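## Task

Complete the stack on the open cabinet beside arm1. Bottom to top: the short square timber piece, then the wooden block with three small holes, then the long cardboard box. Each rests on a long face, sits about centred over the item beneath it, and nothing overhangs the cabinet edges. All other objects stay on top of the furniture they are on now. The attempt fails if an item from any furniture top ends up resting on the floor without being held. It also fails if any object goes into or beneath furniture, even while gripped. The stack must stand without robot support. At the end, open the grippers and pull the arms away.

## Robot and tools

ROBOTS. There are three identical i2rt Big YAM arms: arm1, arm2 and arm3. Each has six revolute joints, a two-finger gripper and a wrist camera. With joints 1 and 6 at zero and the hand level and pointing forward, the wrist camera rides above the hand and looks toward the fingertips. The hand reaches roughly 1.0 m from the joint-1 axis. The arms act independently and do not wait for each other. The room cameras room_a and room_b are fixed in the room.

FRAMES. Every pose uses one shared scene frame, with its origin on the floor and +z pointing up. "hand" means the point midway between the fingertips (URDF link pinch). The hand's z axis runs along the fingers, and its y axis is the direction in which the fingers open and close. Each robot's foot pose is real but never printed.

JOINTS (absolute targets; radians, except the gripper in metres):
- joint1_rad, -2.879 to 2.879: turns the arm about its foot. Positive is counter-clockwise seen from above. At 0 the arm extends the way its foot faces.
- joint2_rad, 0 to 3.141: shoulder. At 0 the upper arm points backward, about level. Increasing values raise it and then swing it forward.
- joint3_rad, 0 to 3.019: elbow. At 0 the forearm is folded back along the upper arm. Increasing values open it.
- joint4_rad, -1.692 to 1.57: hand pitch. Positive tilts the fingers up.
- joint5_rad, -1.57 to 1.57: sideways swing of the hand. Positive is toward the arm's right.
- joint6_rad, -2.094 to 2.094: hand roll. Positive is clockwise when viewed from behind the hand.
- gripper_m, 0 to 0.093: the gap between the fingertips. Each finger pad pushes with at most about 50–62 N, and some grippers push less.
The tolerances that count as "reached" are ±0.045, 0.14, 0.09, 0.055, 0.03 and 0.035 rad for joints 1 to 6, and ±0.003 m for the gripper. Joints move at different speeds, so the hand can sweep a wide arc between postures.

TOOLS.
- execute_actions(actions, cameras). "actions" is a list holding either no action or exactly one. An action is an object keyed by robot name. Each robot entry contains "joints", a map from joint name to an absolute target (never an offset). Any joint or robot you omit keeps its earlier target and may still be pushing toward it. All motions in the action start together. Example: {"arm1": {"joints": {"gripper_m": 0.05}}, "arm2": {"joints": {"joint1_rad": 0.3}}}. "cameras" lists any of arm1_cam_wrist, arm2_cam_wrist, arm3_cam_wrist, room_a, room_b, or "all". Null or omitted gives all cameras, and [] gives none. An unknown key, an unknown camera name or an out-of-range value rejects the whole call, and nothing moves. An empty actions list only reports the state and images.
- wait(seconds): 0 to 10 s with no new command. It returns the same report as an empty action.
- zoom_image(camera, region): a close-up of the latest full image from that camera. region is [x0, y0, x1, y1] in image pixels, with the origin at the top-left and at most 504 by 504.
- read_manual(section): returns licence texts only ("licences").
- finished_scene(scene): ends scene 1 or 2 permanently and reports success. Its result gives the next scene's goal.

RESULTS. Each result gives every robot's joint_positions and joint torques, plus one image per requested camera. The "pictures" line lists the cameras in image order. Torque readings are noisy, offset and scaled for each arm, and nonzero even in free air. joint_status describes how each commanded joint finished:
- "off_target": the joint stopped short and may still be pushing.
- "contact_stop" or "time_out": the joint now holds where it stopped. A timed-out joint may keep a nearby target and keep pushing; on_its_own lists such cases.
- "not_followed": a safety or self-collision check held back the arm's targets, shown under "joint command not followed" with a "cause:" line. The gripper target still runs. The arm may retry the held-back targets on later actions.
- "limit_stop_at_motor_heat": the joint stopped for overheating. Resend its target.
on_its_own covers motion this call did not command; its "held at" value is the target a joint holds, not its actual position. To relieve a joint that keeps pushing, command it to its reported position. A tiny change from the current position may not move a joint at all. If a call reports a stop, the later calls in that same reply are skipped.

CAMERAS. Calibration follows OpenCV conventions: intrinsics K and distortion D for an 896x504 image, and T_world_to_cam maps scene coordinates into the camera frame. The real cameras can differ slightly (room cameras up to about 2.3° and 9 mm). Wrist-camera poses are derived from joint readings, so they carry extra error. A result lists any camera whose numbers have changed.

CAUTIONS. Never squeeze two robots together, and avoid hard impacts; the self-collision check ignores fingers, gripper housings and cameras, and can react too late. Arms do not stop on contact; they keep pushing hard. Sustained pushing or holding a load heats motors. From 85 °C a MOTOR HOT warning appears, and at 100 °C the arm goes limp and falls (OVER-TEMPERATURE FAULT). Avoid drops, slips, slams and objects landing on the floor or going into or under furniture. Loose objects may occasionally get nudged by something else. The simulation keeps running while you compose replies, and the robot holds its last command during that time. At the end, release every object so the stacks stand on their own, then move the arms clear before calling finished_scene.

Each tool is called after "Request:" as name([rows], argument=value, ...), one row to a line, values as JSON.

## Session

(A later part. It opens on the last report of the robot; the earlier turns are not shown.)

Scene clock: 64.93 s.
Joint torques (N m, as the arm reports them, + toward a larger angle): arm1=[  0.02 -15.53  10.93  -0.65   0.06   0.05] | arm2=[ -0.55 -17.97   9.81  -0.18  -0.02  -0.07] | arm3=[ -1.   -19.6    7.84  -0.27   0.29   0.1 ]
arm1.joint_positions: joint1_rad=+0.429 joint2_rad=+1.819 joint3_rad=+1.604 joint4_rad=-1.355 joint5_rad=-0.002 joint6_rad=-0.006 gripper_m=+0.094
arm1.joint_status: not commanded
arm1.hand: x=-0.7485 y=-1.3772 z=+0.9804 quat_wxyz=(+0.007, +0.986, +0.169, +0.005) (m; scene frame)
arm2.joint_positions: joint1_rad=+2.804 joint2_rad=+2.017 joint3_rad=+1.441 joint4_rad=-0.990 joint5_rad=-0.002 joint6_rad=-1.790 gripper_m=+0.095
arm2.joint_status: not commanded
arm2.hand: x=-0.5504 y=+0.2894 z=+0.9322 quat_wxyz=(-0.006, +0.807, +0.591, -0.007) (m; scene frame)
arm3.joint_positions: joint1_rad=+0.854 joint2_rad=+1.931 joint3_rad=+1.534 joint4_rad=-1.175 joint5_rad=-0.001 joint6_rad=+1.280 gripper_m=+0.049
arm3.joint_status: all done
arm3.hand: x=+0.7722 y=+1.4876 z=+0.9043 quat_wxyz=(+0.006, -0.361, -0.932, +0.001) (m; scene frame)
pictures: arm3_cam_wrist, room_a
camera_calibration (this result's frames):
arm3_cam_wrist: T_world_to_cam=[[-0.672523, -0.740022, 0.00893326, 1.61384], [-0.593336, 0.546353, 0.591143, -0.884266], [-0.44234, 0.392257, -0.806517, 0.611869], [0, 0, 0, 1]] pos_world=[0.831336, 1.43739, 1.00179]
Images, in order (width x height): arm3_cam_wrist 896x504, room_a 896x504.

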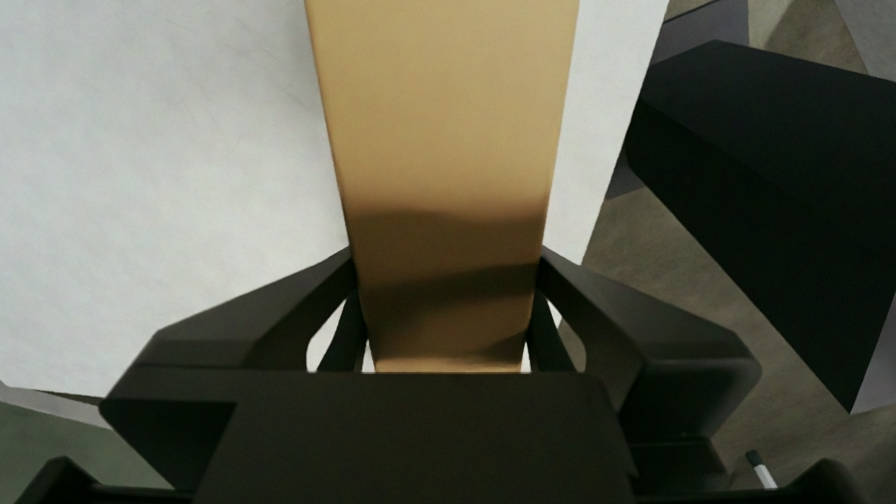

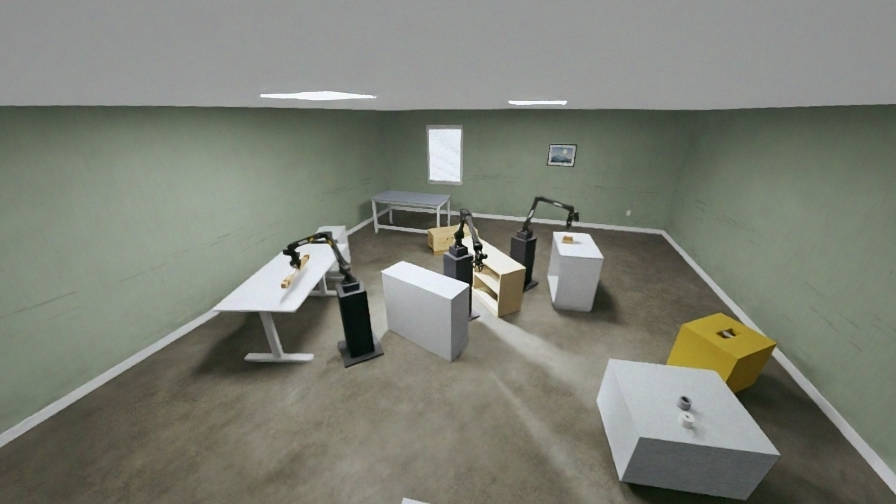

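Request:
execute_actions([
  {"arm3":{"joints":{"joint1_rad":-1.672,"joint2_rad":2.13,"joint3_rad":1.895,"joint4_rad":-1.32,"joint6_rad":1.035}}},
], cameras=["arm3_cam_wrist","room_a","room_b"])

Scene clock: 71.53 s.
Joint torques (N m, as the arm reports them, + toward a larger angle): arm1=[  0.07 -15.59  10.92  -0.62   0.06   0.06] | arm2=[ -0.54 -17.94   9.81  -0.18  -0.02  -0.07] | arm3=[ -1.58 -24.49   9.45  -0.2    0.24  -0.13]
arm1.joint_positions: joint1_rad=+0.429 joint2_rad=+1.819 joint3_rad=+1.604 joint4_rad=-1.355 joint5_rad=-0.002 joint6_rad=-0.006 gripper_m=+0.094
arm1.joint_status: not commanded
arm1.hand: x=-0.7485 y=-1.3772 z=+0.9804 quat_wxyz=(+0.007, +0.986, +0.169, +0.005) (m; scene frame)
arm2.joint_positions: joint1_rad=+2.804 joint2_rad=+2.017 joint3_rad=+1.441 joint4_rad=-0.990 joint5_rad=-0.002 joint6_rad=-1.790 gripper_m=+0.095
arm2.joint_status: not commanded
arm2.hand: x=-0.5504 y=+0.2894 z=+0.9322 quat_wxyz=(-0.006, +0.807, +0.591, -0.007) (m; scene frame)
arm3.joint_positions: joint1_rad=-1.668 joint2_rad=+2.145 joint3_rad=+1.872 joint4_rad=-1.306 joint5_rad=+0.001 joint6_rad=+1.046 gripper_m=+0.049
arm3.joint_status: all done
arm3.hand: x=+0.0225 y=+0.5979 z=+0.9063 quat_wxyz=(+0.005, -0.998, -0.057, +0.004) (m; scene frame)
pictures: arm3_cam_wrist, room_a, room_b
camera_calibration (this result's frames):
arm3_cam_wrist: T_world_to_cam=[[-0.115436, 0.993236, 0.0125188, -0.600852], [0.812147, 0.0871179, 0.576912, -0.588409], [0.571919, 0.0767634, -0.81671, 0.805933], [0, 0, 0, 1]] pos_world=[-0.0524132, 0.586183, 1.0052]
Images, in order (width x height): arm3_cam_wrist 896x504, room_a 896x504, room_b 896x504.

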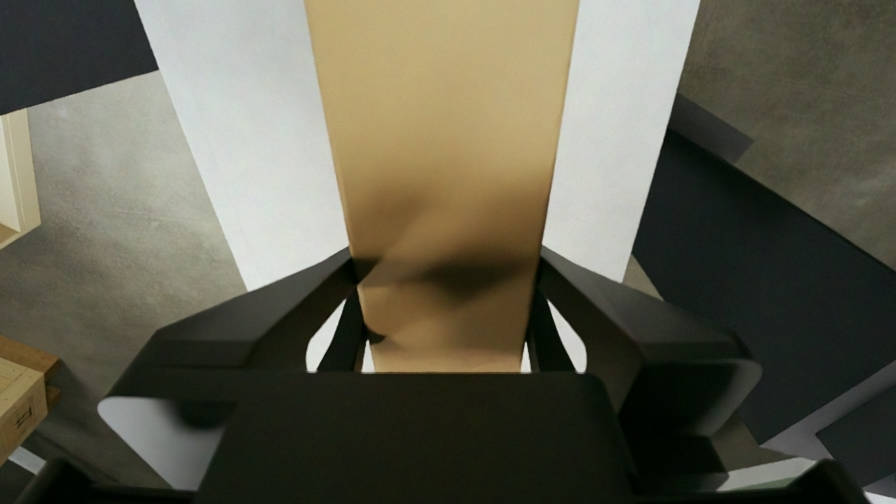

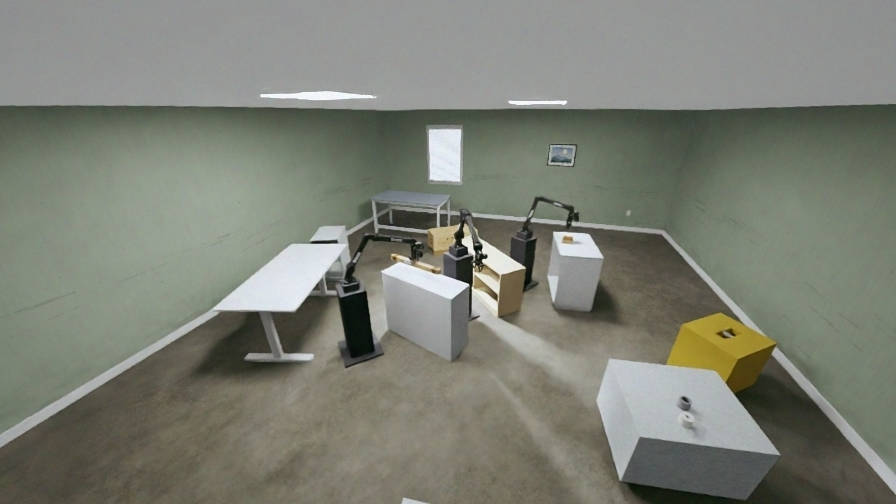

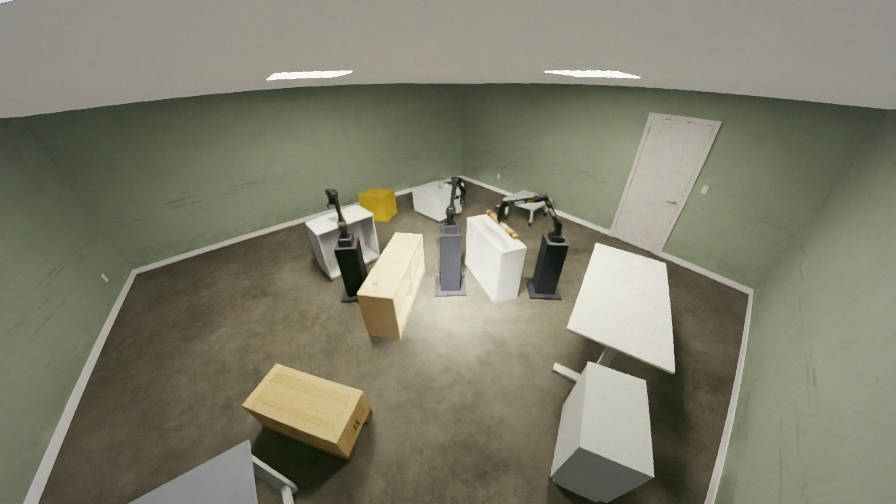

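Request:
execute_actions([
  {"arm3":{"joints":{"joint2_rad":2.322,"joint4_rad":-1.095}}},
], cameras=["arm3_cam_wrist","room_b"])

Scene clock: 73.97 s.
Joint torques (N m, as the arm reports them, + toward a larger angle): arm1=[  0.05 -15.61  10.94  -0.63   0.06   0.06] | arm2=[ -0.55 -17.94   9.81  -0.17  -0.02  -0.06] | arm3=[ -1.45 -25.07   8.86   1.24   0.35  -0.11]
arm1.joint_positions: joint1_rad=+0.429 joint2_rad=+1.819 joint3_rad=+1.604 joint4_rad=-1.355 joint5_rad=-0.002 joint6_rad=-0.006 gripper_m=+0.094
arm1.joint_status: not commanded
arm1.hand: x=-0.7485 y=-1.3772 z=+0.9804 quat_wxyz=(+0.007, +0.986, +0.169, +0.005) (m; scene frame)
arm2.joint_positions: joint1_rad=+2.804 joint2_rad=+2.017 joint3_rad=+1.441 joint4_rad=-0.990 joint5_rad=-0.002 joint6_rad=-1.790 gripper_m=+0.095
arm2.joint_status: not commanded
arm2.hand: x=-0.5504 y=+0.2894 z=+0.9322 quat_wxyz=(-0.006, +0.807, +0.591, -0.007) (m; scene frame)
arm3.joint_positions: joint1_rad=-1.668 joint2_rad=+2.325 joint3_rad=+1.873 joint4_rad=-1.111 joint5_rad=-0.002 joint6_rad=+1.044 gripper_m=+0.049
arm3.joint_status: all done
arm3.hand: x=+0.0116 y=+0.5744 z=+0.7905 quat_wxyz=(-0.003, -0.998, -0.058, +0.006) (m; scene frame)
pictures: arm3_cam_wrist, room_b
camera_calibration (this result's frames):
arm3_cam_wrist: T_world_to_cam=[[-0.117479, 0.993073, -0.00204561, -0.565651], [0.813559, 0.0974237, 0.573262, -0.513702], [0.569491, 0.0656821, -0.819369, 0.727884], [0, 0, 0, 1]] pos_world=[-0.063048, 0.56397, 0.889735]
Images, in order (width x height): arm3_cam_wrist 896x504, room_b 896x504.

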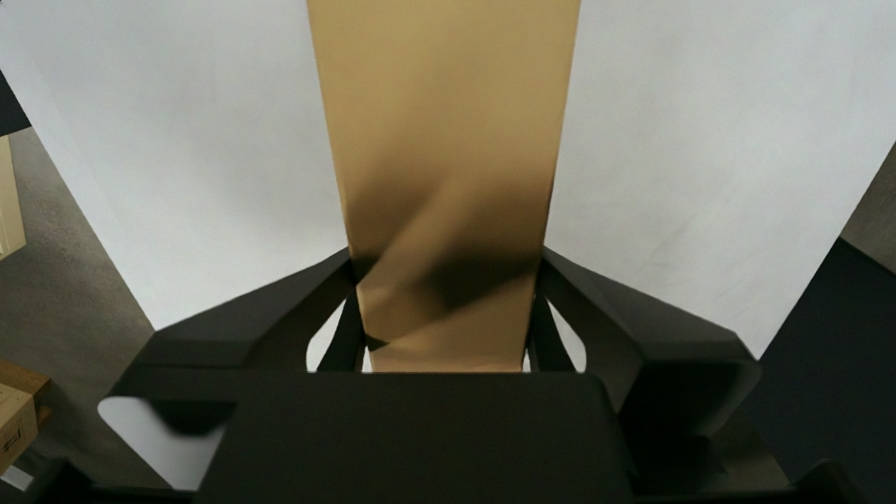

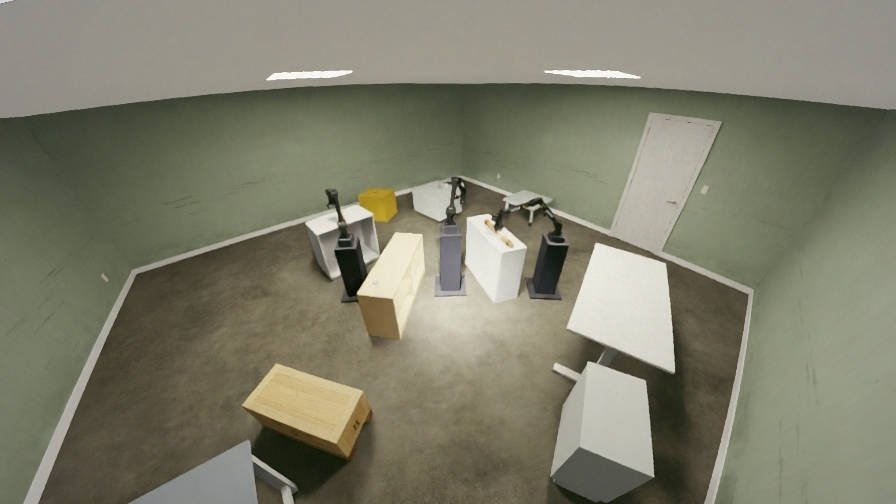

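Request:
execute_actions([
  {"arm3":{"joints":{"joint2_rad":2.36,"joint4_rad":-1.075}}},
], cameras=["arm3_cam_wrist"])

Scene clock: 75.57 s.
Joint torques (N m, as the arm reports them, + toward a larger angle): arm1=[  0.02 -15.44  10.94  -0.63   0.06   0.05] | arm2=[ -0.57 -17.96   9.81  -0.18  -0.02  -0.07] | arm3=[ -1.5  -21.7    8.89   1.53   0.38  -0.11]
arm1.joint_positions: joint1_rad=+0.429 joint2_rad=+1.819 joint3_rad=+1.604 joint4_rad=-1.355 joint5_rad=-0.002 joint6_rad=-0.006 gripper_m=+0.094
arm1.joint_status: not commanded
arm1.hand: x=-0.7485 y=-1.3772 z=+0.9804 quat_wxyz=(+0.007, +0.986, +0.169, +0.005) (m; scene frame)
arm2.joint_positions: joint1_rad=+2.804 joint2_rad=+2.017 joint3_rad=+1.441 joint4_rad=-0.990 joint5_rad=-0.002 joint6_rad=-1.790 gripper_m=+0.095
arm2.joint_status: not commanded
arm2.hand: x=-0.5504 y=+0.2894 z=+0.9322 quat_wxyz=(-0.006, +0.807, +0.591, -0.007) (m; scene frame)
arm3.joint_positions: joint1_rad=-1.668 joint2_rad=+2.329 joint3_rad=+1.873 joint4_rad=-1.096 joint5_rad=-0.003 joint6_rad=+1.044 gripper_m=+0.049
arm3.joint_status: all done
arm3.hand: x=+0.0104 y=+0.5715 z=+0.7886 quat_wxyz=(-0.008, -0.998, -0.058, +0.008) (m; scene frame)
pictures: arm3_cam_wrist
camera_calibration (this result's frames):
arm3_cam_wrist: T_world_to_cam=[[-0.118023, 0.992931, -0.0126351, -0.554484], [0.815806, 0.104208, 0.56886, -0.511808], [0.566155, 0.0568305, -0.822338, 0.734558], [0, 0, 0, 1]] pos_world=[-0.0637788, 0.562153, 0.888196]
Images, in order (width x height): arm3_cam_wrist 896x504.

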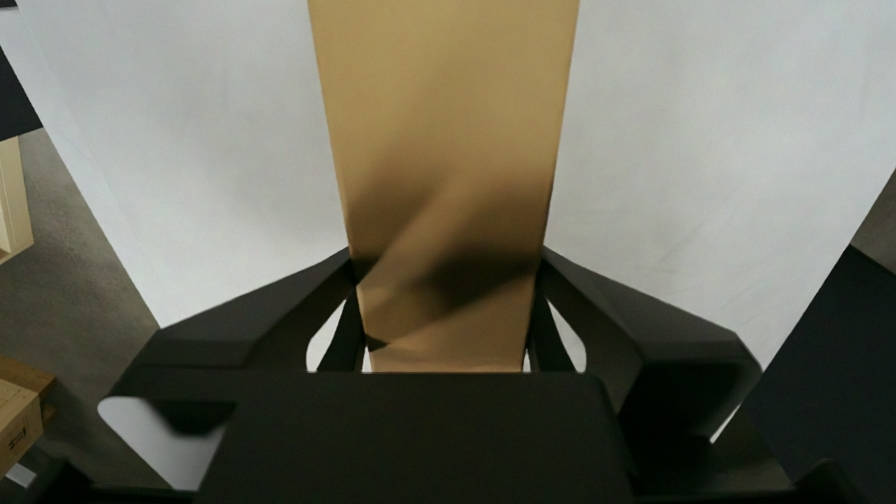

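Request:
execute_actions([
  {"arm3":{"joints":{"joint2_rad":2.385}}},
], cameras=["arm3_cam_wrist"])

Scene clock: 77.57 s.
Joint torques (N m, as the arm reports them, + toward a larger angle): arm1=[ -0.03 -15.62  10.9   -0.64   0.06   0.06] | arm2=[ -0.54 -17.93   9.81  -0.18  -0.02  -0.07] | arm3=[ -1.55 -19.37   8.89   1.52   0.38  -0.11]
arm1.joint_positions: joint1_rad=+0.429 joint2_rad=+1.819 joint3_rad=+1.604 joint4_rad=-1.355 joint5_rad=-0.002 joint6_rad=-0.006 gripper_m=+0.094
arm1.joint_status: not commanded
arm1.hand: x=-0.7485 y=-1.3772 z=+0.9804 quat_wxyz=(+0.007, +0.986, +0.169, +0.005) (m; scene frame)
arm2.joint_positions: joint1_rad=+2.804 joint2_rad=+2.017 joint3_rad=+1.441 joint4_rad=-0.990 joint5_rad=-0.002 joint6_rad=-1.790 gripper_m=+0.095
arm2.joint_status: not commanded
arm2.hand: x=-0.5504 y=+0.2894 z=+0.9322 quat_wxyz=(-0.006, +0.807, +0.591, -0.007) (m; scene frame)
arm3.joint_positions: joint1_rad=-1.668 joint2_rad=+2.329 joint3_rad=+1.873 joint4_rad=-1.096 joint5_rad=-0.003 joint6_rad=+1.044 gripper_m=+0.049
arm3.joint_status: all done
arm3.hand: x=+0.0105 y=+0.5716 z=+0.7881 quat_wxyz=(-0.008, -0.998, -0.058, +0.008) (m; scene frame)
pictures: arm3_cam_wrist
camera_calibration (this result's frames):
arm3_cam_wrist: T_world_to_cam=[[-0.118011, 0.99294, -0.0119765, -0.555138], [0.815633, 0.103803, 0.569181, -0.511598], [0.566406, 0.0574011, -0.822125, 0.733613], [0, 0, 0, 1]] pos_world=[-0.063758, 0.562215, 0.887665]
Images, in order (width x height): arm3_cam_wrist 896x504.

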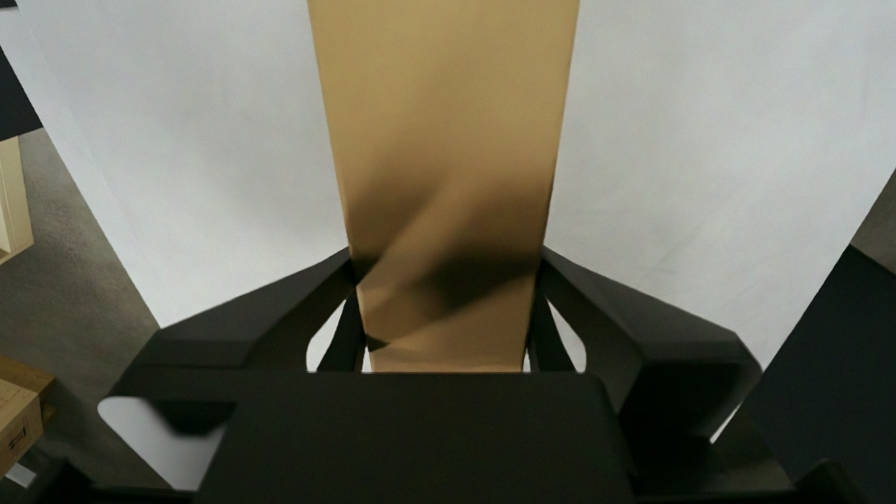

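Contact. Ease and open.

Request:
execute_actions([
  {"arm3":{"joints":{"joint2_rad":2.335,"gripper_m":0.093}}},
], cameras=["arm3_cam_wrist"])

Request:
execute_actions([
  {"arm3":{"joints":{"joint2_rad":2.05,"joint4_rad":-1.38}}},
], cameras=["arm3_cam_wrist"])

Scene clock: 79.37 s.
Joint torques (N m, as the arm reports them, + toward a larger angle): arm1=[ -0.01 -15.59  10.94  -0.63   0.06   0.05] | arm2=[ -0.54 -17.94   9.81  -0.17  -0.02  -0.07] | arm3=[ -1.51 -24.45   8.87   1.27   0.38  -0.11]
arm1.joint_positions: joint1_rad=+0.429 joint2_rad=+1.819 joint3_rad=+1.604 joint4_rad=-1.355 joint5_rad=-0.002 joint6_rad=-0.006 gripper_m=+0.094
arm1.joint_status: not commanded
arm1.hand: x=-0.7485 y=-1.3772 z=+0.9804 quat_wxyz=(+0.007, +0.986, +0.169, +0.005) (m; scene frame)
arm2.joint_positions: joint1_rad=+2.804 joint2_rad=+2.017 joint3_rad=+1.441 joint4_rad=-0.990 joint5_rad=-0.002 joint6_rad=-1.790 gripper_m=+0.095
arm2.joint_status: not commanded
arm2.hand: x=-0.5504 y=+0.2894 z=+0.9322 quat_wxyz=(-0.006, +0.807, +0.591, -0.007) (m; scene frame)
arm3.joint_positions: joint1_rad=-1.668 joint2_rad=+2.330 joint3_rad=+1.873 joint4_rad=-1.091 joint5_rad=-0.003 joint6_rad=+1.044 gripper_m=+0.093
arm3.joint_status: all done
arm3.hand: x=+0.0100 y=+0.5704 z=+0.7876 quat_wxyz=(-0.010, -0.998, -0.058, +0.009) (m; scene frame)
pictures: arm3_cam_wrist
camera_calibration (this result's frames):
arm3_cam_wrist: T_world_to_cam=[[-0.118091, 0.99287, -0.0162572, -0.550641], [0.816753, 0.106429, 0.567087, -0.510655], [0.564774, 0.0536896, -0.823497, 0.736796], [0, 0, 0, 1]] pos_world=[-0.06407, 0.561505, 0.887383]
Images, in order (width x height): arm3_cam_wrist 896x504.

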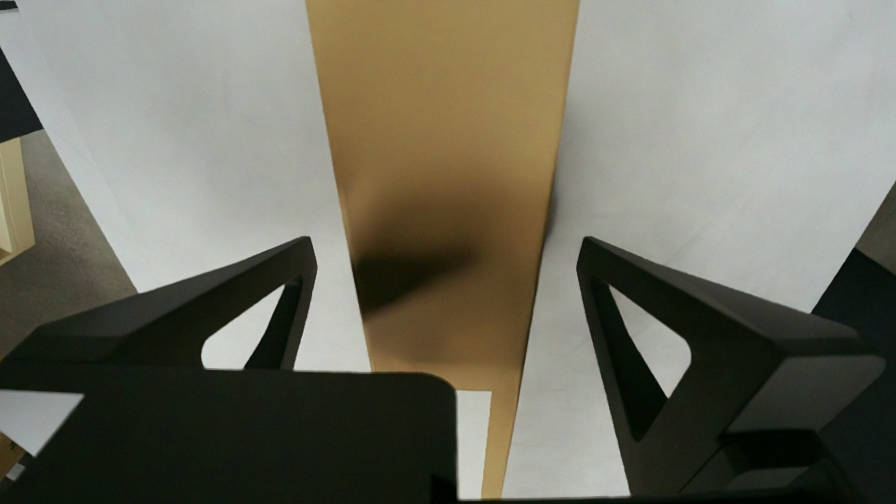

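Scene clock: 80.83 s.
Joint torques (N m, as the arm reports them, + toward a larger angle): arm1=[  0.17 -15.67  10.94  -0.64   0.06   0.06] | arm2=[ -0.55 -17.95   9.81  -0.18  -0.02  -0.06] | arm3=[ -1.46 -22.25   9.12  -0.17   0.38  -0.11]
arm1.joint_positions: joint1_rad=+0.429 joint2_rad=+1.819 joint3_rad=+1.604 joint4_rad=-1.355 joint5_rad=-0.002 joint6_rad=-0.006 gripper_m=+0.094
arm1.joint_status: not commanded
arm1.hand: x=-0.7485 y=-1.3772 z=+0.9804 quat_wxyz=(+0.007, +0.986, +0.169, +0.005) (m; scene frame)
arm2.joint_positions: joint1_rad=+2.804 joint2_rad=+2.017 joint3_rad=+1.441 joint4_rad=-0.990 joint5_rad=-0.002 joint6_rad=-1.790 gripper_m=+0.095
arm2.joint_status: not commanded
arm2.hand: x=-0.5504 y=+0.2894 z=+0.9322 quat_wxyz=(-0.006, +0.807, +0.591, -0.007) (m; scene frame)
arm3.joint_positions: joint1_rad=-1.668 joint2_rad=+2.052 joint3_rad=+1.879 joint4_rad=-1.365 joint5_rad=-0.003 joint6_rad=+1.044 gripper_m=+0.093
arm3.joint_status: all done
arm3.hand: x=+0.0273 y=+0.6054 z=+0.9670 quat_wxyz=(-0.015, -0.998, -0.058, +0.012) (m; scene frame)
pictures: arm3_cam_wrist
camera_calibration (this result's frames):
arm3_cam_wrist: T_world_to_cam=[[-0.118291, 0.992652, -0.0254752, -0.571331], [0.819149, 0.112052, 0.56253, -0.629281], [0.561251, 0.0456742, -0.826384, 0.880645], [0, 0, 0, 1]] pos_world=[-0.0463719, 0.597422, 1.06719]
Images, in order (width x height): arm3_cam_wrist 896x504.

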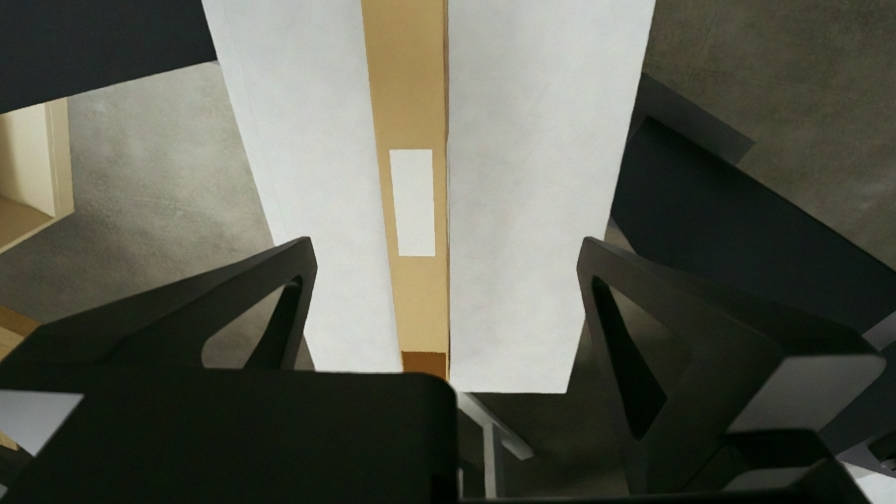

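Request:
execute_actions([
  {"arm3":{"joints":{"joint1_rad":-0.2,"joint2_rad":1.5,"joint3_rad":1.5}},"arm2":{"joints":{"joint1_rad":1.638,"joint2_rad":2.08,"joint3_rad":1.422,"joint4_rad":-0.905,"joint6_rad":-1.822}}},
], cameras=["arm2_cam_wrist","room_a"])

Scene clock: 85.50 s.
Joint torques (N m, as the arm reports them, + toward a larger angle): arm1=[  0.02 -15.62  10.91  -0.64   0.07   0.06] | arm2=[  0.45 -17.37   6.61   0.27  -0.19  -0.07] | arm3=[ -1.49 -12.85   7.88   0.28   0.26  -0.13]
arm1.joint_positions: joint1_rad=+0.429 joint2_rad=+1.819 joint3_rad=+1.604 joint4_rad=-1.355 joint5_rad=-0.002 joint6_rad=-0.006 gripper_m=+0.094
arm1.joint_status: not commanded
arm1.hand: x=-0.7485 y=-1.3772 z=+0.9804 quat_wxyz=(+0.007, +0.986, +0.169, +0.005) (m; scene frame)
arm2.joint_positions: joint1_rad=+1.631 joint2_rad=+2.055 joint3_rad=+1.429 joint4_rad=-0.906 joint5_rad=+0.002 joint6_rad=-1.812 gripper_m=+0.095
arm2.joint_status: all done
arm2.hand: x=+0.0147 y=+0.5763 z=+0.9001 quat_wxyz=(-0.019, +0.998, +0.057, -0.002) (m; scene frame)
arm3.joint_positions: joint1_rad=-0.194 joint2_rad=+1.496 joint3_rad=+1.507 joint4_rad=-1.366 joint5_rad=+0.000 joint6_rad=+1.044 gripper_m=+0.093
arm3.joint_status: all done
arm3.hand: x=+0.7179 y=+0.9522 z=+1.1138 quat_wxyz=(-0.099, -0.696, -0.710, -0.025) (m; scene frame)
pictures: arm2_cam_wrist, room_a
camera_calibration (this result's frames):
arm2_cam_wrist: T_world_to_cam=[[-0.110133, 0.993223, 0.0371221, -0.6019], [0.812309, 0.0684248, 0.579199, -0.568373], [0.572734, 0.0939437, -0.81434, 0.797429], [0, 0, 0, 1]] pos_world=[-0.0613099, 0.561799, 1.00092]
Images, in order (width x height): arm2_cam_wrist 896x504, room_a 896x504.

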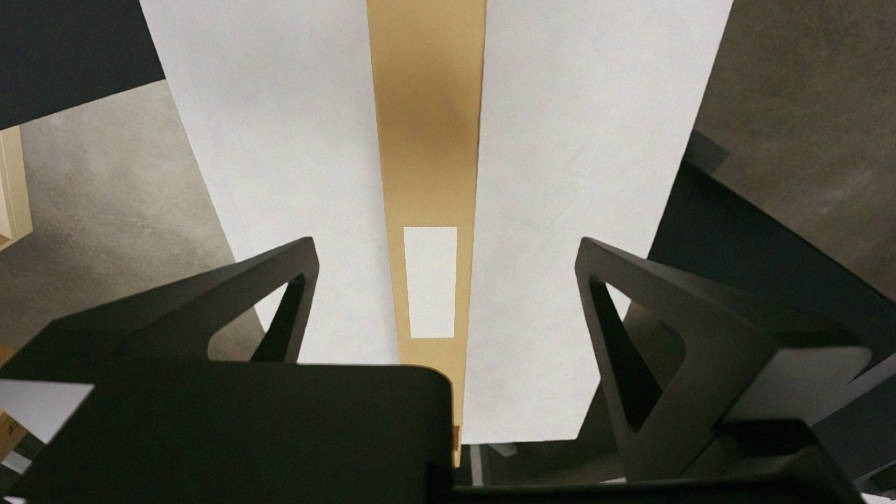

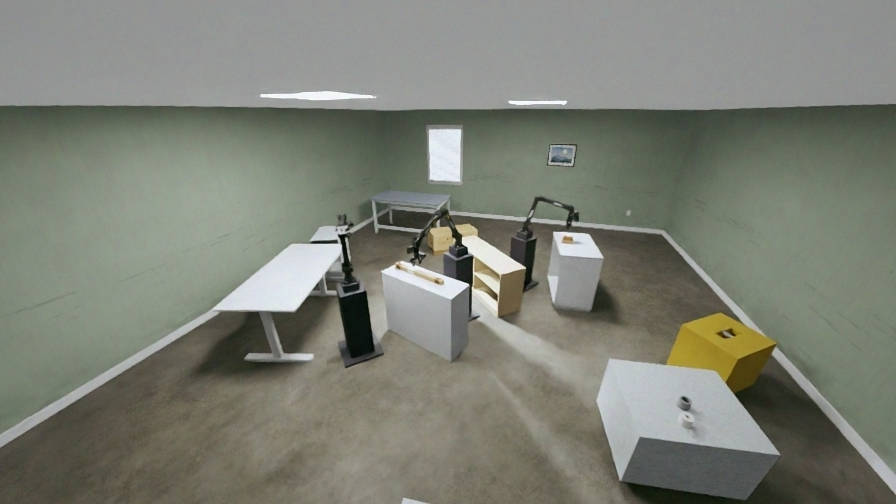

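Request:
execute_actions([
  {"arm2":{"joints":{"joint2_rad":2.245,"joint3_rad":1.405,"joint4_rad":-0.74}}},
], cameras=["arm2_cam_wrist"])

Scene clock: 89.97 s.
Joint torques (N m, as the arm reports them, + toward a larger angle): arm1=[  0.08 -15.51  10.91  -0.62   0.06   0.06] | arm2=[  0.52 -20.06   6.57   0.49  -0.19  -0.06] | arm3=[ -1.41 -12.82   7.87   0.27   0.26  -0.13]
arm1.joint_positions: joint1_rad=+0.429 joint2_rad=+1.819 joint3_rad=+1.604 joint4_rad=-1.355 joint5_rad=-0.002 joint6_rad=-0.006 gripper_m=+0.094
arm1.joint_status: not commanded
arm1.hand: x=-0.7485 y=-1.3772 z=+0.9804 quat_wxyz=(+0.007, +0.986, +0.169, +0.005) (m; scene frame)
arm2.joint_positions: joint1_rad=+1.631 joint2_rad=+2.245 joint3_rad=+1.394 joint4_rad=-0.750 joint5_rad=+0.002 joint6_rad=-1.813 gripper_m=+0.095
arm2.joint_status: all done
arm2.hand: x=+0.0105 y=+0.5549 z=+0.7868 quat_wxyz=(+0.015, +0.998, +0.057, -0.008) (m; scene frame)
arm3.joint_positions: joint1_rad=-0.194 joint2_rad=+1.496 joint3_rad=+1.507 joint4_rad=-1.366 joint5_rad=+0.000 joint6_rad=+1.044 gripper_m=+0.093
arm3.joint_status: not commanded
arm3.hand: x=+0.7179 y=+0.9522 z=+1.1138 quat_wxyz=(-0.099, -0.696, -0.710, -0.025) (m; scene frame)
pictures: arm2_cam_wrist
camera_calibration (this result's frames):
arm2_cam_wrist: T_world_to_cam=[[-0.111716, 0.993311, -0.0292006, -0.524763], [0.817139, 0.108545, 0.566128, -0.509897], [0.565511, 0.0393848, -0.8238, 0.747346], [0, 0, 0, 1]] pos_world=[-0.0645999, 0.547166, 0.889007]
Images, in order (width x height): arm2_cam_wrist 896x504.

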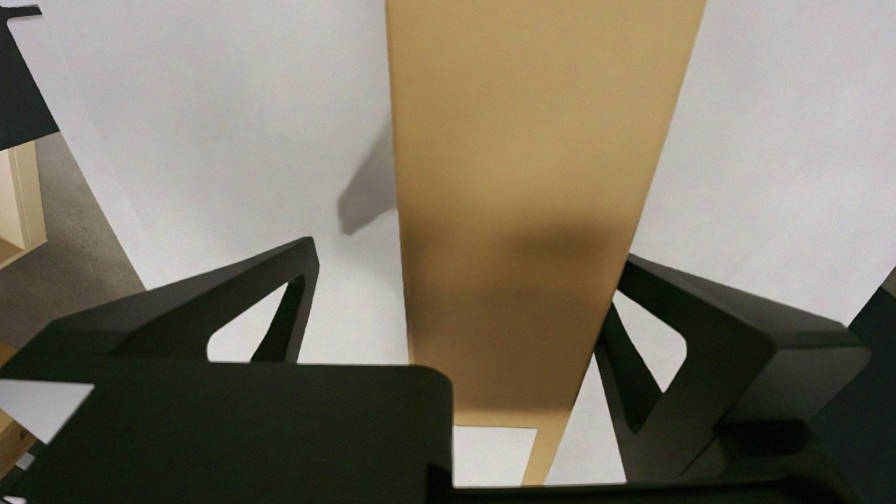

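Request:
execute_actions([
  {"arm2":{"joints":{"joint4_rad":-0.7,"gripper_m":0.03}}},
], cameras=["arm2_cam_wrist"])

Scene clock: 91.73 s.
Joint torques (N m, as the arm reports them, + toward a larger angle): arm1=[  0.02 -15.47  10.92  -0.62   0.06   0.05] | arm2=[  0.55 -19.82   6.55   0.64  -0.18  -0.05] | arm3=[ -1.47 -12.81   7.87   0.28   0.26  -0.13]
arm1.joint_positions: joint1_rad=+0.429 joint2_rad=+1.819 joint3_rad=+1.604 joint4_rad=-1.355 joint5_rad=-0.002 joint6_rad=-0.006 gripper_m=+0.094
arm1.joint_status: not commanded
arm1.hand: x=-0.7485 y=-1.3772 z=+0.9804 quat_wxyz=(+0.007, +0.986, +0.169, +0.005) (m; scene frame)
arm2.joint_positions: joint1_rad=+1.631 joint2_rad=+2.245 joint3_rad=+1.394 joint4_rad=-0.712 joint5_rad=+0.002 joint6_rad=-1.813 gripper_m=+0.050
arm2.joint_status: gripper_m off_target (ended at +0.050, target +0.030); the others done
arm2.hand: x=+0.0117 y=+0.5640 z=+0.7867 quat_wxyz=(-0.004, +0.998, +0.057, -0.005) (m; scene frame)
arm3.joint_positions: joint1_rad=-0.194 joint2_rad=+1.496 joint3_rad=+1.507 joint4_rad=-1.366 joint5_rad=+0.000 joint6_rad=+1.044 gripper_m=+0.093
arm3.joint_status: not commanded
arm3.hand: x=+0.7179 y=+0.9522 z=+1.1138 quat_wxyz=(-0.099, -0.696, -0.710, -0.025) (m; scene frame)
pictures: arm2_cam_wrist
camera_calibration (this result's frames):
arm2_cam_wrist: T_world_to_cam=[[-0.111572, 0.993731, 0.00711562, -0.562499], [0.814441, 0.0873348, 0.573637, -0.505679], [0.569419, 0.0697973, -0.819079, 0.725306], [0, 0, 0, 1]] pos_world=[-0.0639172, 0.552512, 0.888162]
Images, in order (width x height): arm2_cam_wrist 896x504.

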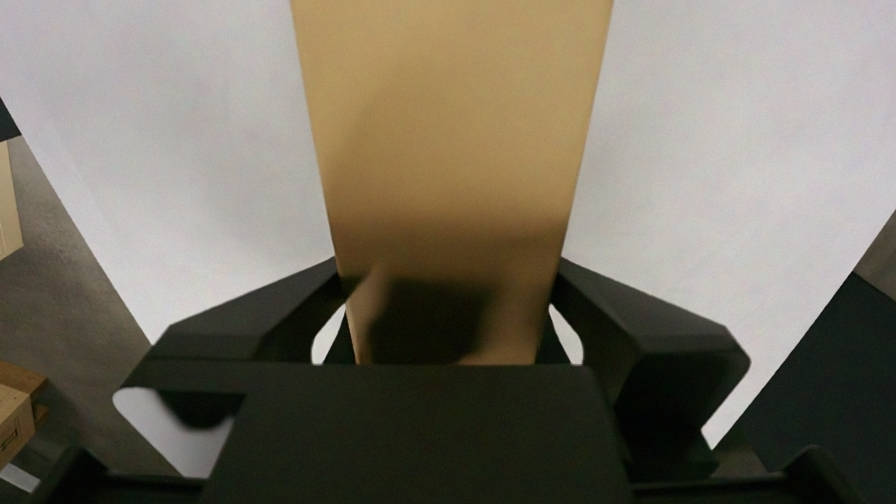

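Request:
execute_actions([
  {"arm2":{"joints":{"joint2_rad":2.1,"joint3_rad":1.56,"joint4_rad":-1.02}}},
], cameras=[])

Request:
execute_actions([
  {"arm2":{"joints":{"joint1_rad":-1.486,"joint2_rad":2.25,"joint3_rad":1.755,"joint4_rad":-1.05,"joint6_rad":-1.298}}},
], cameras=["arm2_cam_wrist","room_a","room_b"])

Scene clock: 98.33 s.
Joint torques (N m, as the arm reports them, + toward a larger angle): arm1=[  0.   -15.51  10.9   -0.61   0.06   0.05] | arm2=[  0.51 -18.35   8.58  -0.13  -0.18  -0.05] | arm3=[ -1.43 -12.81   7.88   0.28   0.26  -0.13]
arm1.joint_positions: joint1_rad=+0.429 joint2_rad=+1.819 joint3_rad=+1.604 joint4_rad=-1.355 joint5_rad=-0.002 joint6_rad=-0.006 gripper_m=+0.094
arm1.joint_status: not commanded
arm1.hand: x=-0.7485 y=-1.3772 z=+0.9804 quat_wxyz=(+0.007, +0.986, +0.169, +0.005) (m; scene frame)
arm2.joint_positions: joint1_rad=+1.631 joint2_rad=+2.074 joint3_rad=+1.547 joint4_rad=-1.010 joint5_rad=+0.002 joint6_rad=-1.814 gripper_m=+0.050
arm2.joint_status: all done
arm2.hand: x=+0.0183 y=+0.6012 z=+0.9273 quat_wxyz=(-0.016, +0.998, +0.057, -0.002) (m; scene frame)
arm3.joint_positions: joint1_rad=-0.194 joint2_rad=+1.496 joint3_rad=+1.507 joint4_rad=-1.366 joint5_rad=+0.000 joint6_rad=+1.044 gripper_m=+0.093
arm3.joint_status: not commanded
arm3.hand: x=+0.7179 y=+0.9522 z=+1.1138 quat_wxyz=(-0.099, -0.696, -0.710, -0.025) (m; scene frame)
pictures: none
No camera images: the call's "cameras" was empty. Leave "cameras" out to get every camera's image.

Scene clock: 101.20 s.
Joint torques (N m, as the arm reports them, + toward a larger angle): arm1=[  0.01 -15.65  10.93  -0.63   0.06   0.05] | arm2=[ -0.65 -21.35   8.32   0.03  -0.18   0.13] | arm3=[ -1.46 -12.86   7.88   0.27   0.26  -0.13]
arm1.joint_positions: joint1_rad=+0.429 joint2_rad=+1.819 joint3_rad=+1.604 joint4_rad=-1.355 joint5_rad=-0.002 joint6_rad=-0.006 gripper_m=+0.094
arm1.joint_status: not commanded
arm1.hand: x=-0.7485 y=-1.3772 z=+0.9804 quat_wxyz=(+0.007, +0.986, +0.169, +0.005) (m; scene frame)
arm2.joint_positions: joint1_rad=-1.488 joint2_rad=+2.238 joint3_rad=+1.747 joint4_rad=-1.043 joint5_rad=+0.002 joint6_rad=-1.305 gripper_m=+0.050
arm2.joint_status: all done
arm2.hand: x=-0.1290 y=-0.6476 z=+0.8983 quat_wxyz=(+0.006, -0.184, -0.983, +0.020) (m; scene frame)
arm3.joint_positions: joint1_rad=-0.194 joint2_rad=+1.496 joint3_rad=+1.507 joint4_rad=-1.366 joint5_rad=+0.000 joint6_rad=+1.044 gripper_m=+0.093
arm3.joint_status: not commanded
arm3.hand: x=+0.7179 y=+0.9522 z=+1.1138 quat_wxyz=(-0.099, -0.696, -0.710, -0.025) (m; scene frame)
pictures: arm2_cam_wrist, room_a, room_b
camera_calibration (this result's frames):
arm2_cam_wrist: T_world_to_cam=[[-0.364407, -0.93037, 0.040237, -0.683376], [-0.746843, 0.317787, 0.584155, -0.410852], [-0.556267, 0.18282, -0.810644, 0.901822], [0, 0, 0, 1]] pos_world=[-0.0542144, -0.670101, 0.998555]
Images, in order (width x height): arm2_cam_wrist 896x504, room_a 896x504, room_b 896x504.

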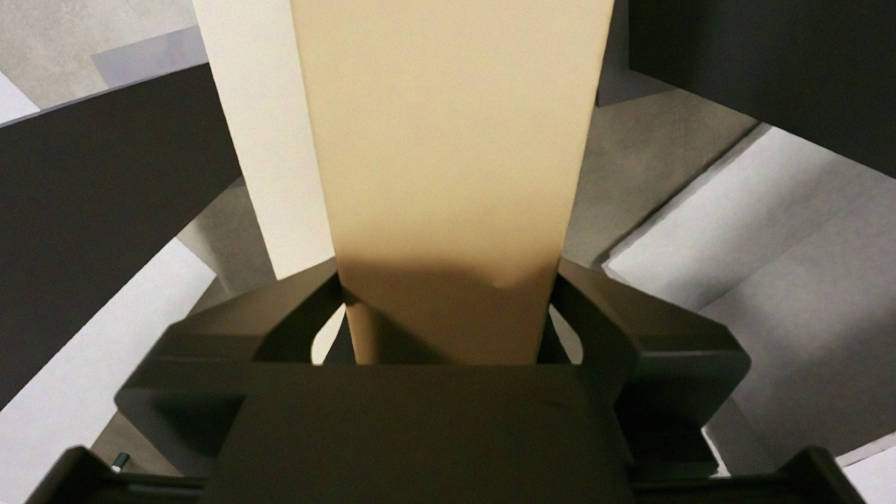

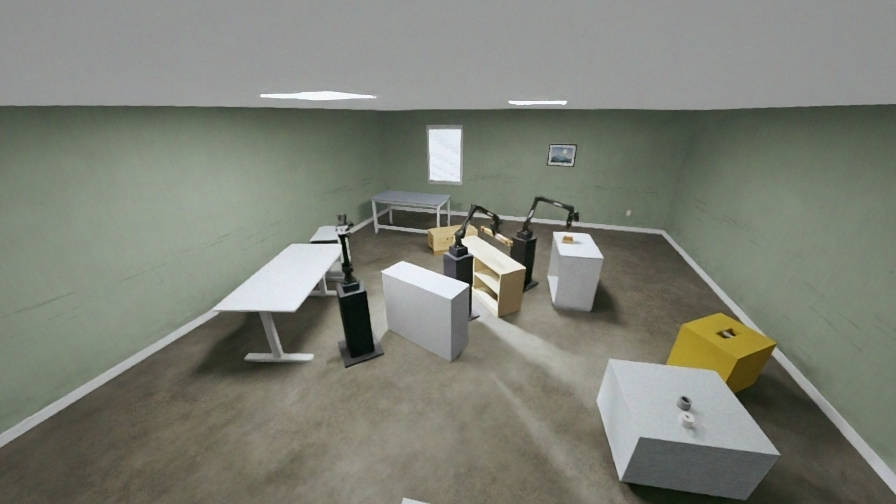

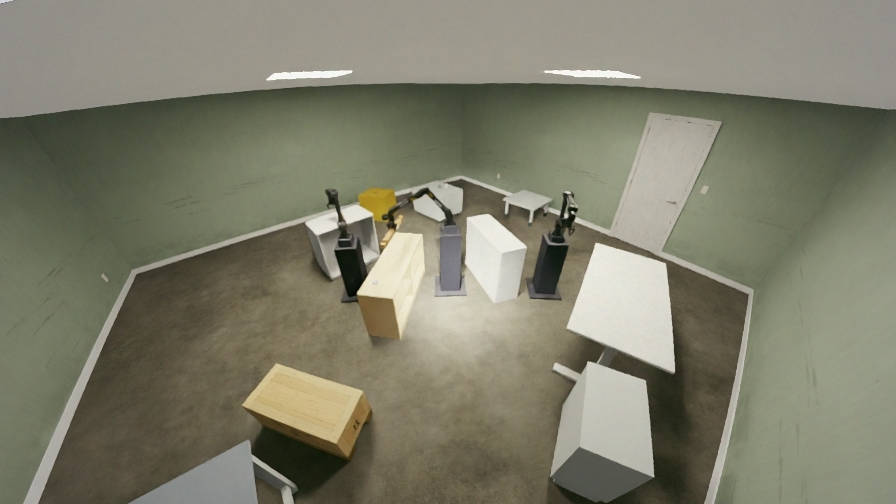

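Request:
execute_actions([
  {"arm2":{"joints":{"joint2_rad":2.635,"joint4_rad":-0.67}}},
], cameras=["arm2_cam_wrist","room_b"])

Scene clock: 105.90 s.
Joint torques (N m, as the arm reports them, + toward a larger angle): arm1=[  0.07 -15.58  10.92  -0.66   0.06   0.05] | arm2=[ -0.83 -23.1    6.5    0.49  -0.01   0.06] | arm3=[ -1.45 -12.85   7.87   0.27   0.26  -0.13]
arm1.joint_positions: joint1_rad=+0.429 joint2_rad=+1.819 joint3_rad=+1.604 joint4_rad=-1.355 joint5_rad=-0.002 joint6_rad=-0.006 gripper_m=+0.094
arm1.joint_status: not commanded
arm1.hand: x=-0.7485 y=-1.3772 z=+0.9804 quat_wxyz=(+0.007, +0.986, +0.169, +0.005) (m; scene frame)
arm2.joint_positions: joint1_rad=-1.488 joint2_rad=+2.644 joint3_rad=+1.739 joint4_rad=-0.679 joint5_rad=-0.002 joint6_rad=-1.300 gripper_m=+0.050
arm2.joint_status: all done
arm2.hand: x=-0.1278 y=-0.6126 z=+0.6437 quat_wxyz=(+0.006, -0.187, -0.982, -0.005) (m; scene frame)
arm3.joint_positions: joint1_rad=-0.194 joint2_rad=+1.496 joint3_rad=+1.507 joint4_rad=-1.366 joint5_rad=+0.000 joint6_rad=+1.044 gripper_m=+0.093
arm3.joint_status: not commanded
arm3.hand: x=+0.7179 y=+0.9522 z=+1.1138 quat_wxyz=(-0.099, -0.696, -0.710, -0.025) (m; scene frame)
pictures: arm2_cam_wrist, room_b
camera_calibration (this result's frames):
arm2_cam_wrist: T_world_to_cam=[[-0.370052, -0.928975, -0.0082375, -0.608735], [-0.750559, 0.293732, 0.591931, -0.292616], [-0.547469, 0.225228, -0.805947, 0.71374], [0, 0, 0, 1]] pos_world=[-0.0541383, -0.640302, 0.74343]
Images, in order (width x height): arm2_cam_wrist 896x504, room_b 896x504.

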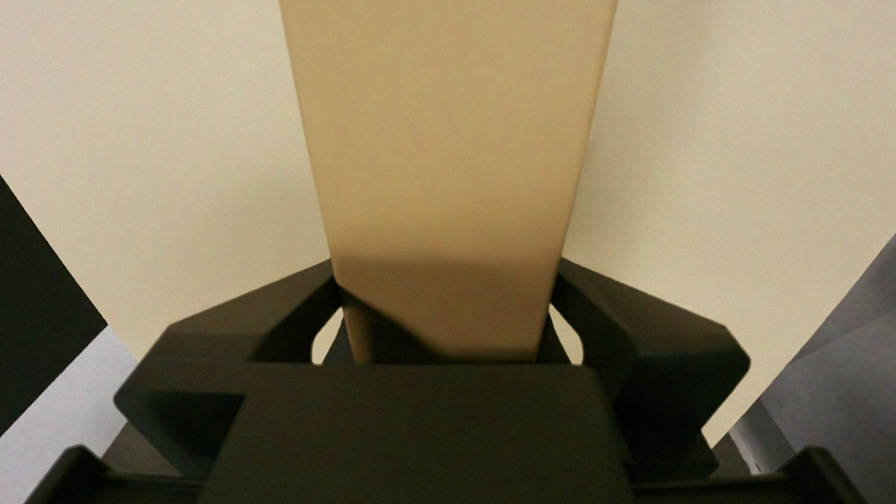

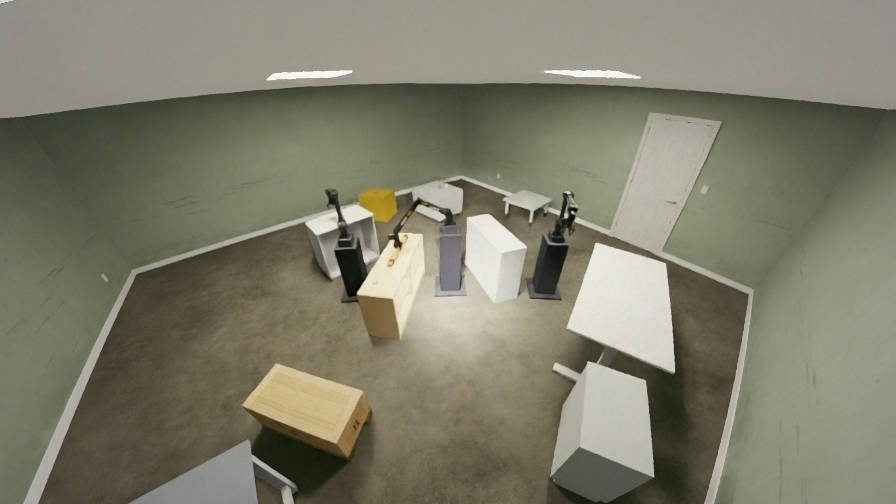

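Request:
execute_actions([
  {"arm2":{"joints":{"joint2_rad":2.68}}},
], cameras=["arm2_cam_wrist"])

Scene clock: 107.33 s.
Joint torques (N m, as the arm reports them, + toward a larger angle): arm1=[  0.05 -15.51  10.91  -0.65   0.06   0.06] | arm2=[ -0.59 -19.73   6.6    0.52   0.     0.06] | arm3=[ -1.46 -12.78   7.88   0.29   0.26  -0.13]
arm1.joint_positions: joint1_rad=+0.429 joint2_rad=+1.819 joint3_rad=+1.604 joint4_rad=-1.355 joint5_rad=-0.002 joint6_rad=-0.006 gripper_m=+0.094
arm1.joint_status: not commanded
arm1.hand: x=-0.7485 y=-1.3772 z=+0.9804 quat_wxyz=(+0.007, +0.986, +0.169, +0.005) (m; scene frame)
arm2.joint_positions: joint1_rad=-1.488 joint2_rad=+2.644 joint3_rad=+1.739 joint4_rad=-0.679 joint5_rad=-0.002 joint6_rad=-1.300 gripper_m=+0.050
arm2.joint_status: all done
arm2.hand: x=-0.1278 y=-0.6126 z=+0.6437 quat_wxyz=(+0.006, -0.187, -0.982, -0.005) (m; scene frame)
arm3.joint_positions: joint1_rad=-0.194 joint2_rad=+1.496 joint3_rad=+1.507 joint4_rad=-1.366 joint5_rad=+0.000 joint6_rad=+1.044 gripper_m=+0.093
arm3.joint_status: not commanded
arm3.hand: x=+0.7179 y=+0.9522 z=+1.1138 quat_wxyz=(-0.099, -0.696, -0.710, -0.025) (m; scene frame)
pictures: arm2_cam_wrist
camera_calibration (this result's frames):
arm2_cam_wrist: T_world_to_cam=[[-0.370052, -0.928975, -0.0082375, -0.608735], [-0.750559, 0.293732, 0.591931, -0.292616], [-0.547469, 0.225228, -0.805947, 0.71374], [0, 0, 0, 1]] pos_world=[-0.0541383, -0.640302, 0.74343]
Images, in order (width x height): arm2_cam_wrist 896x504.

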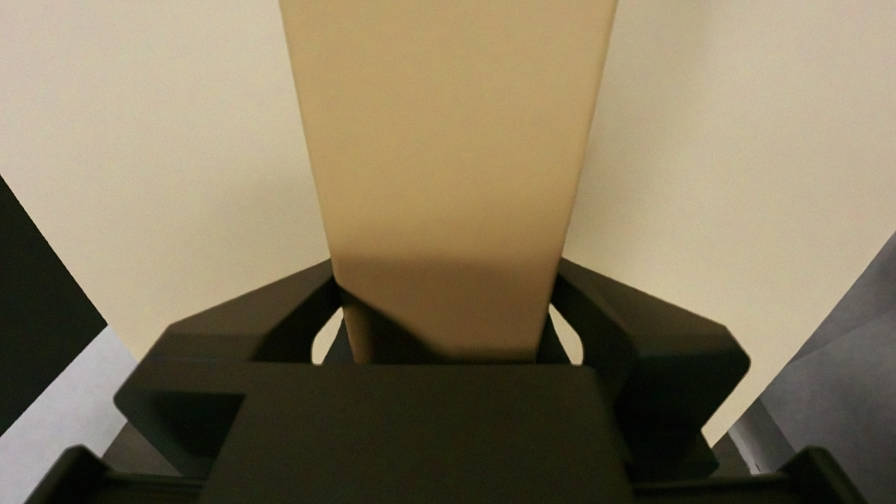

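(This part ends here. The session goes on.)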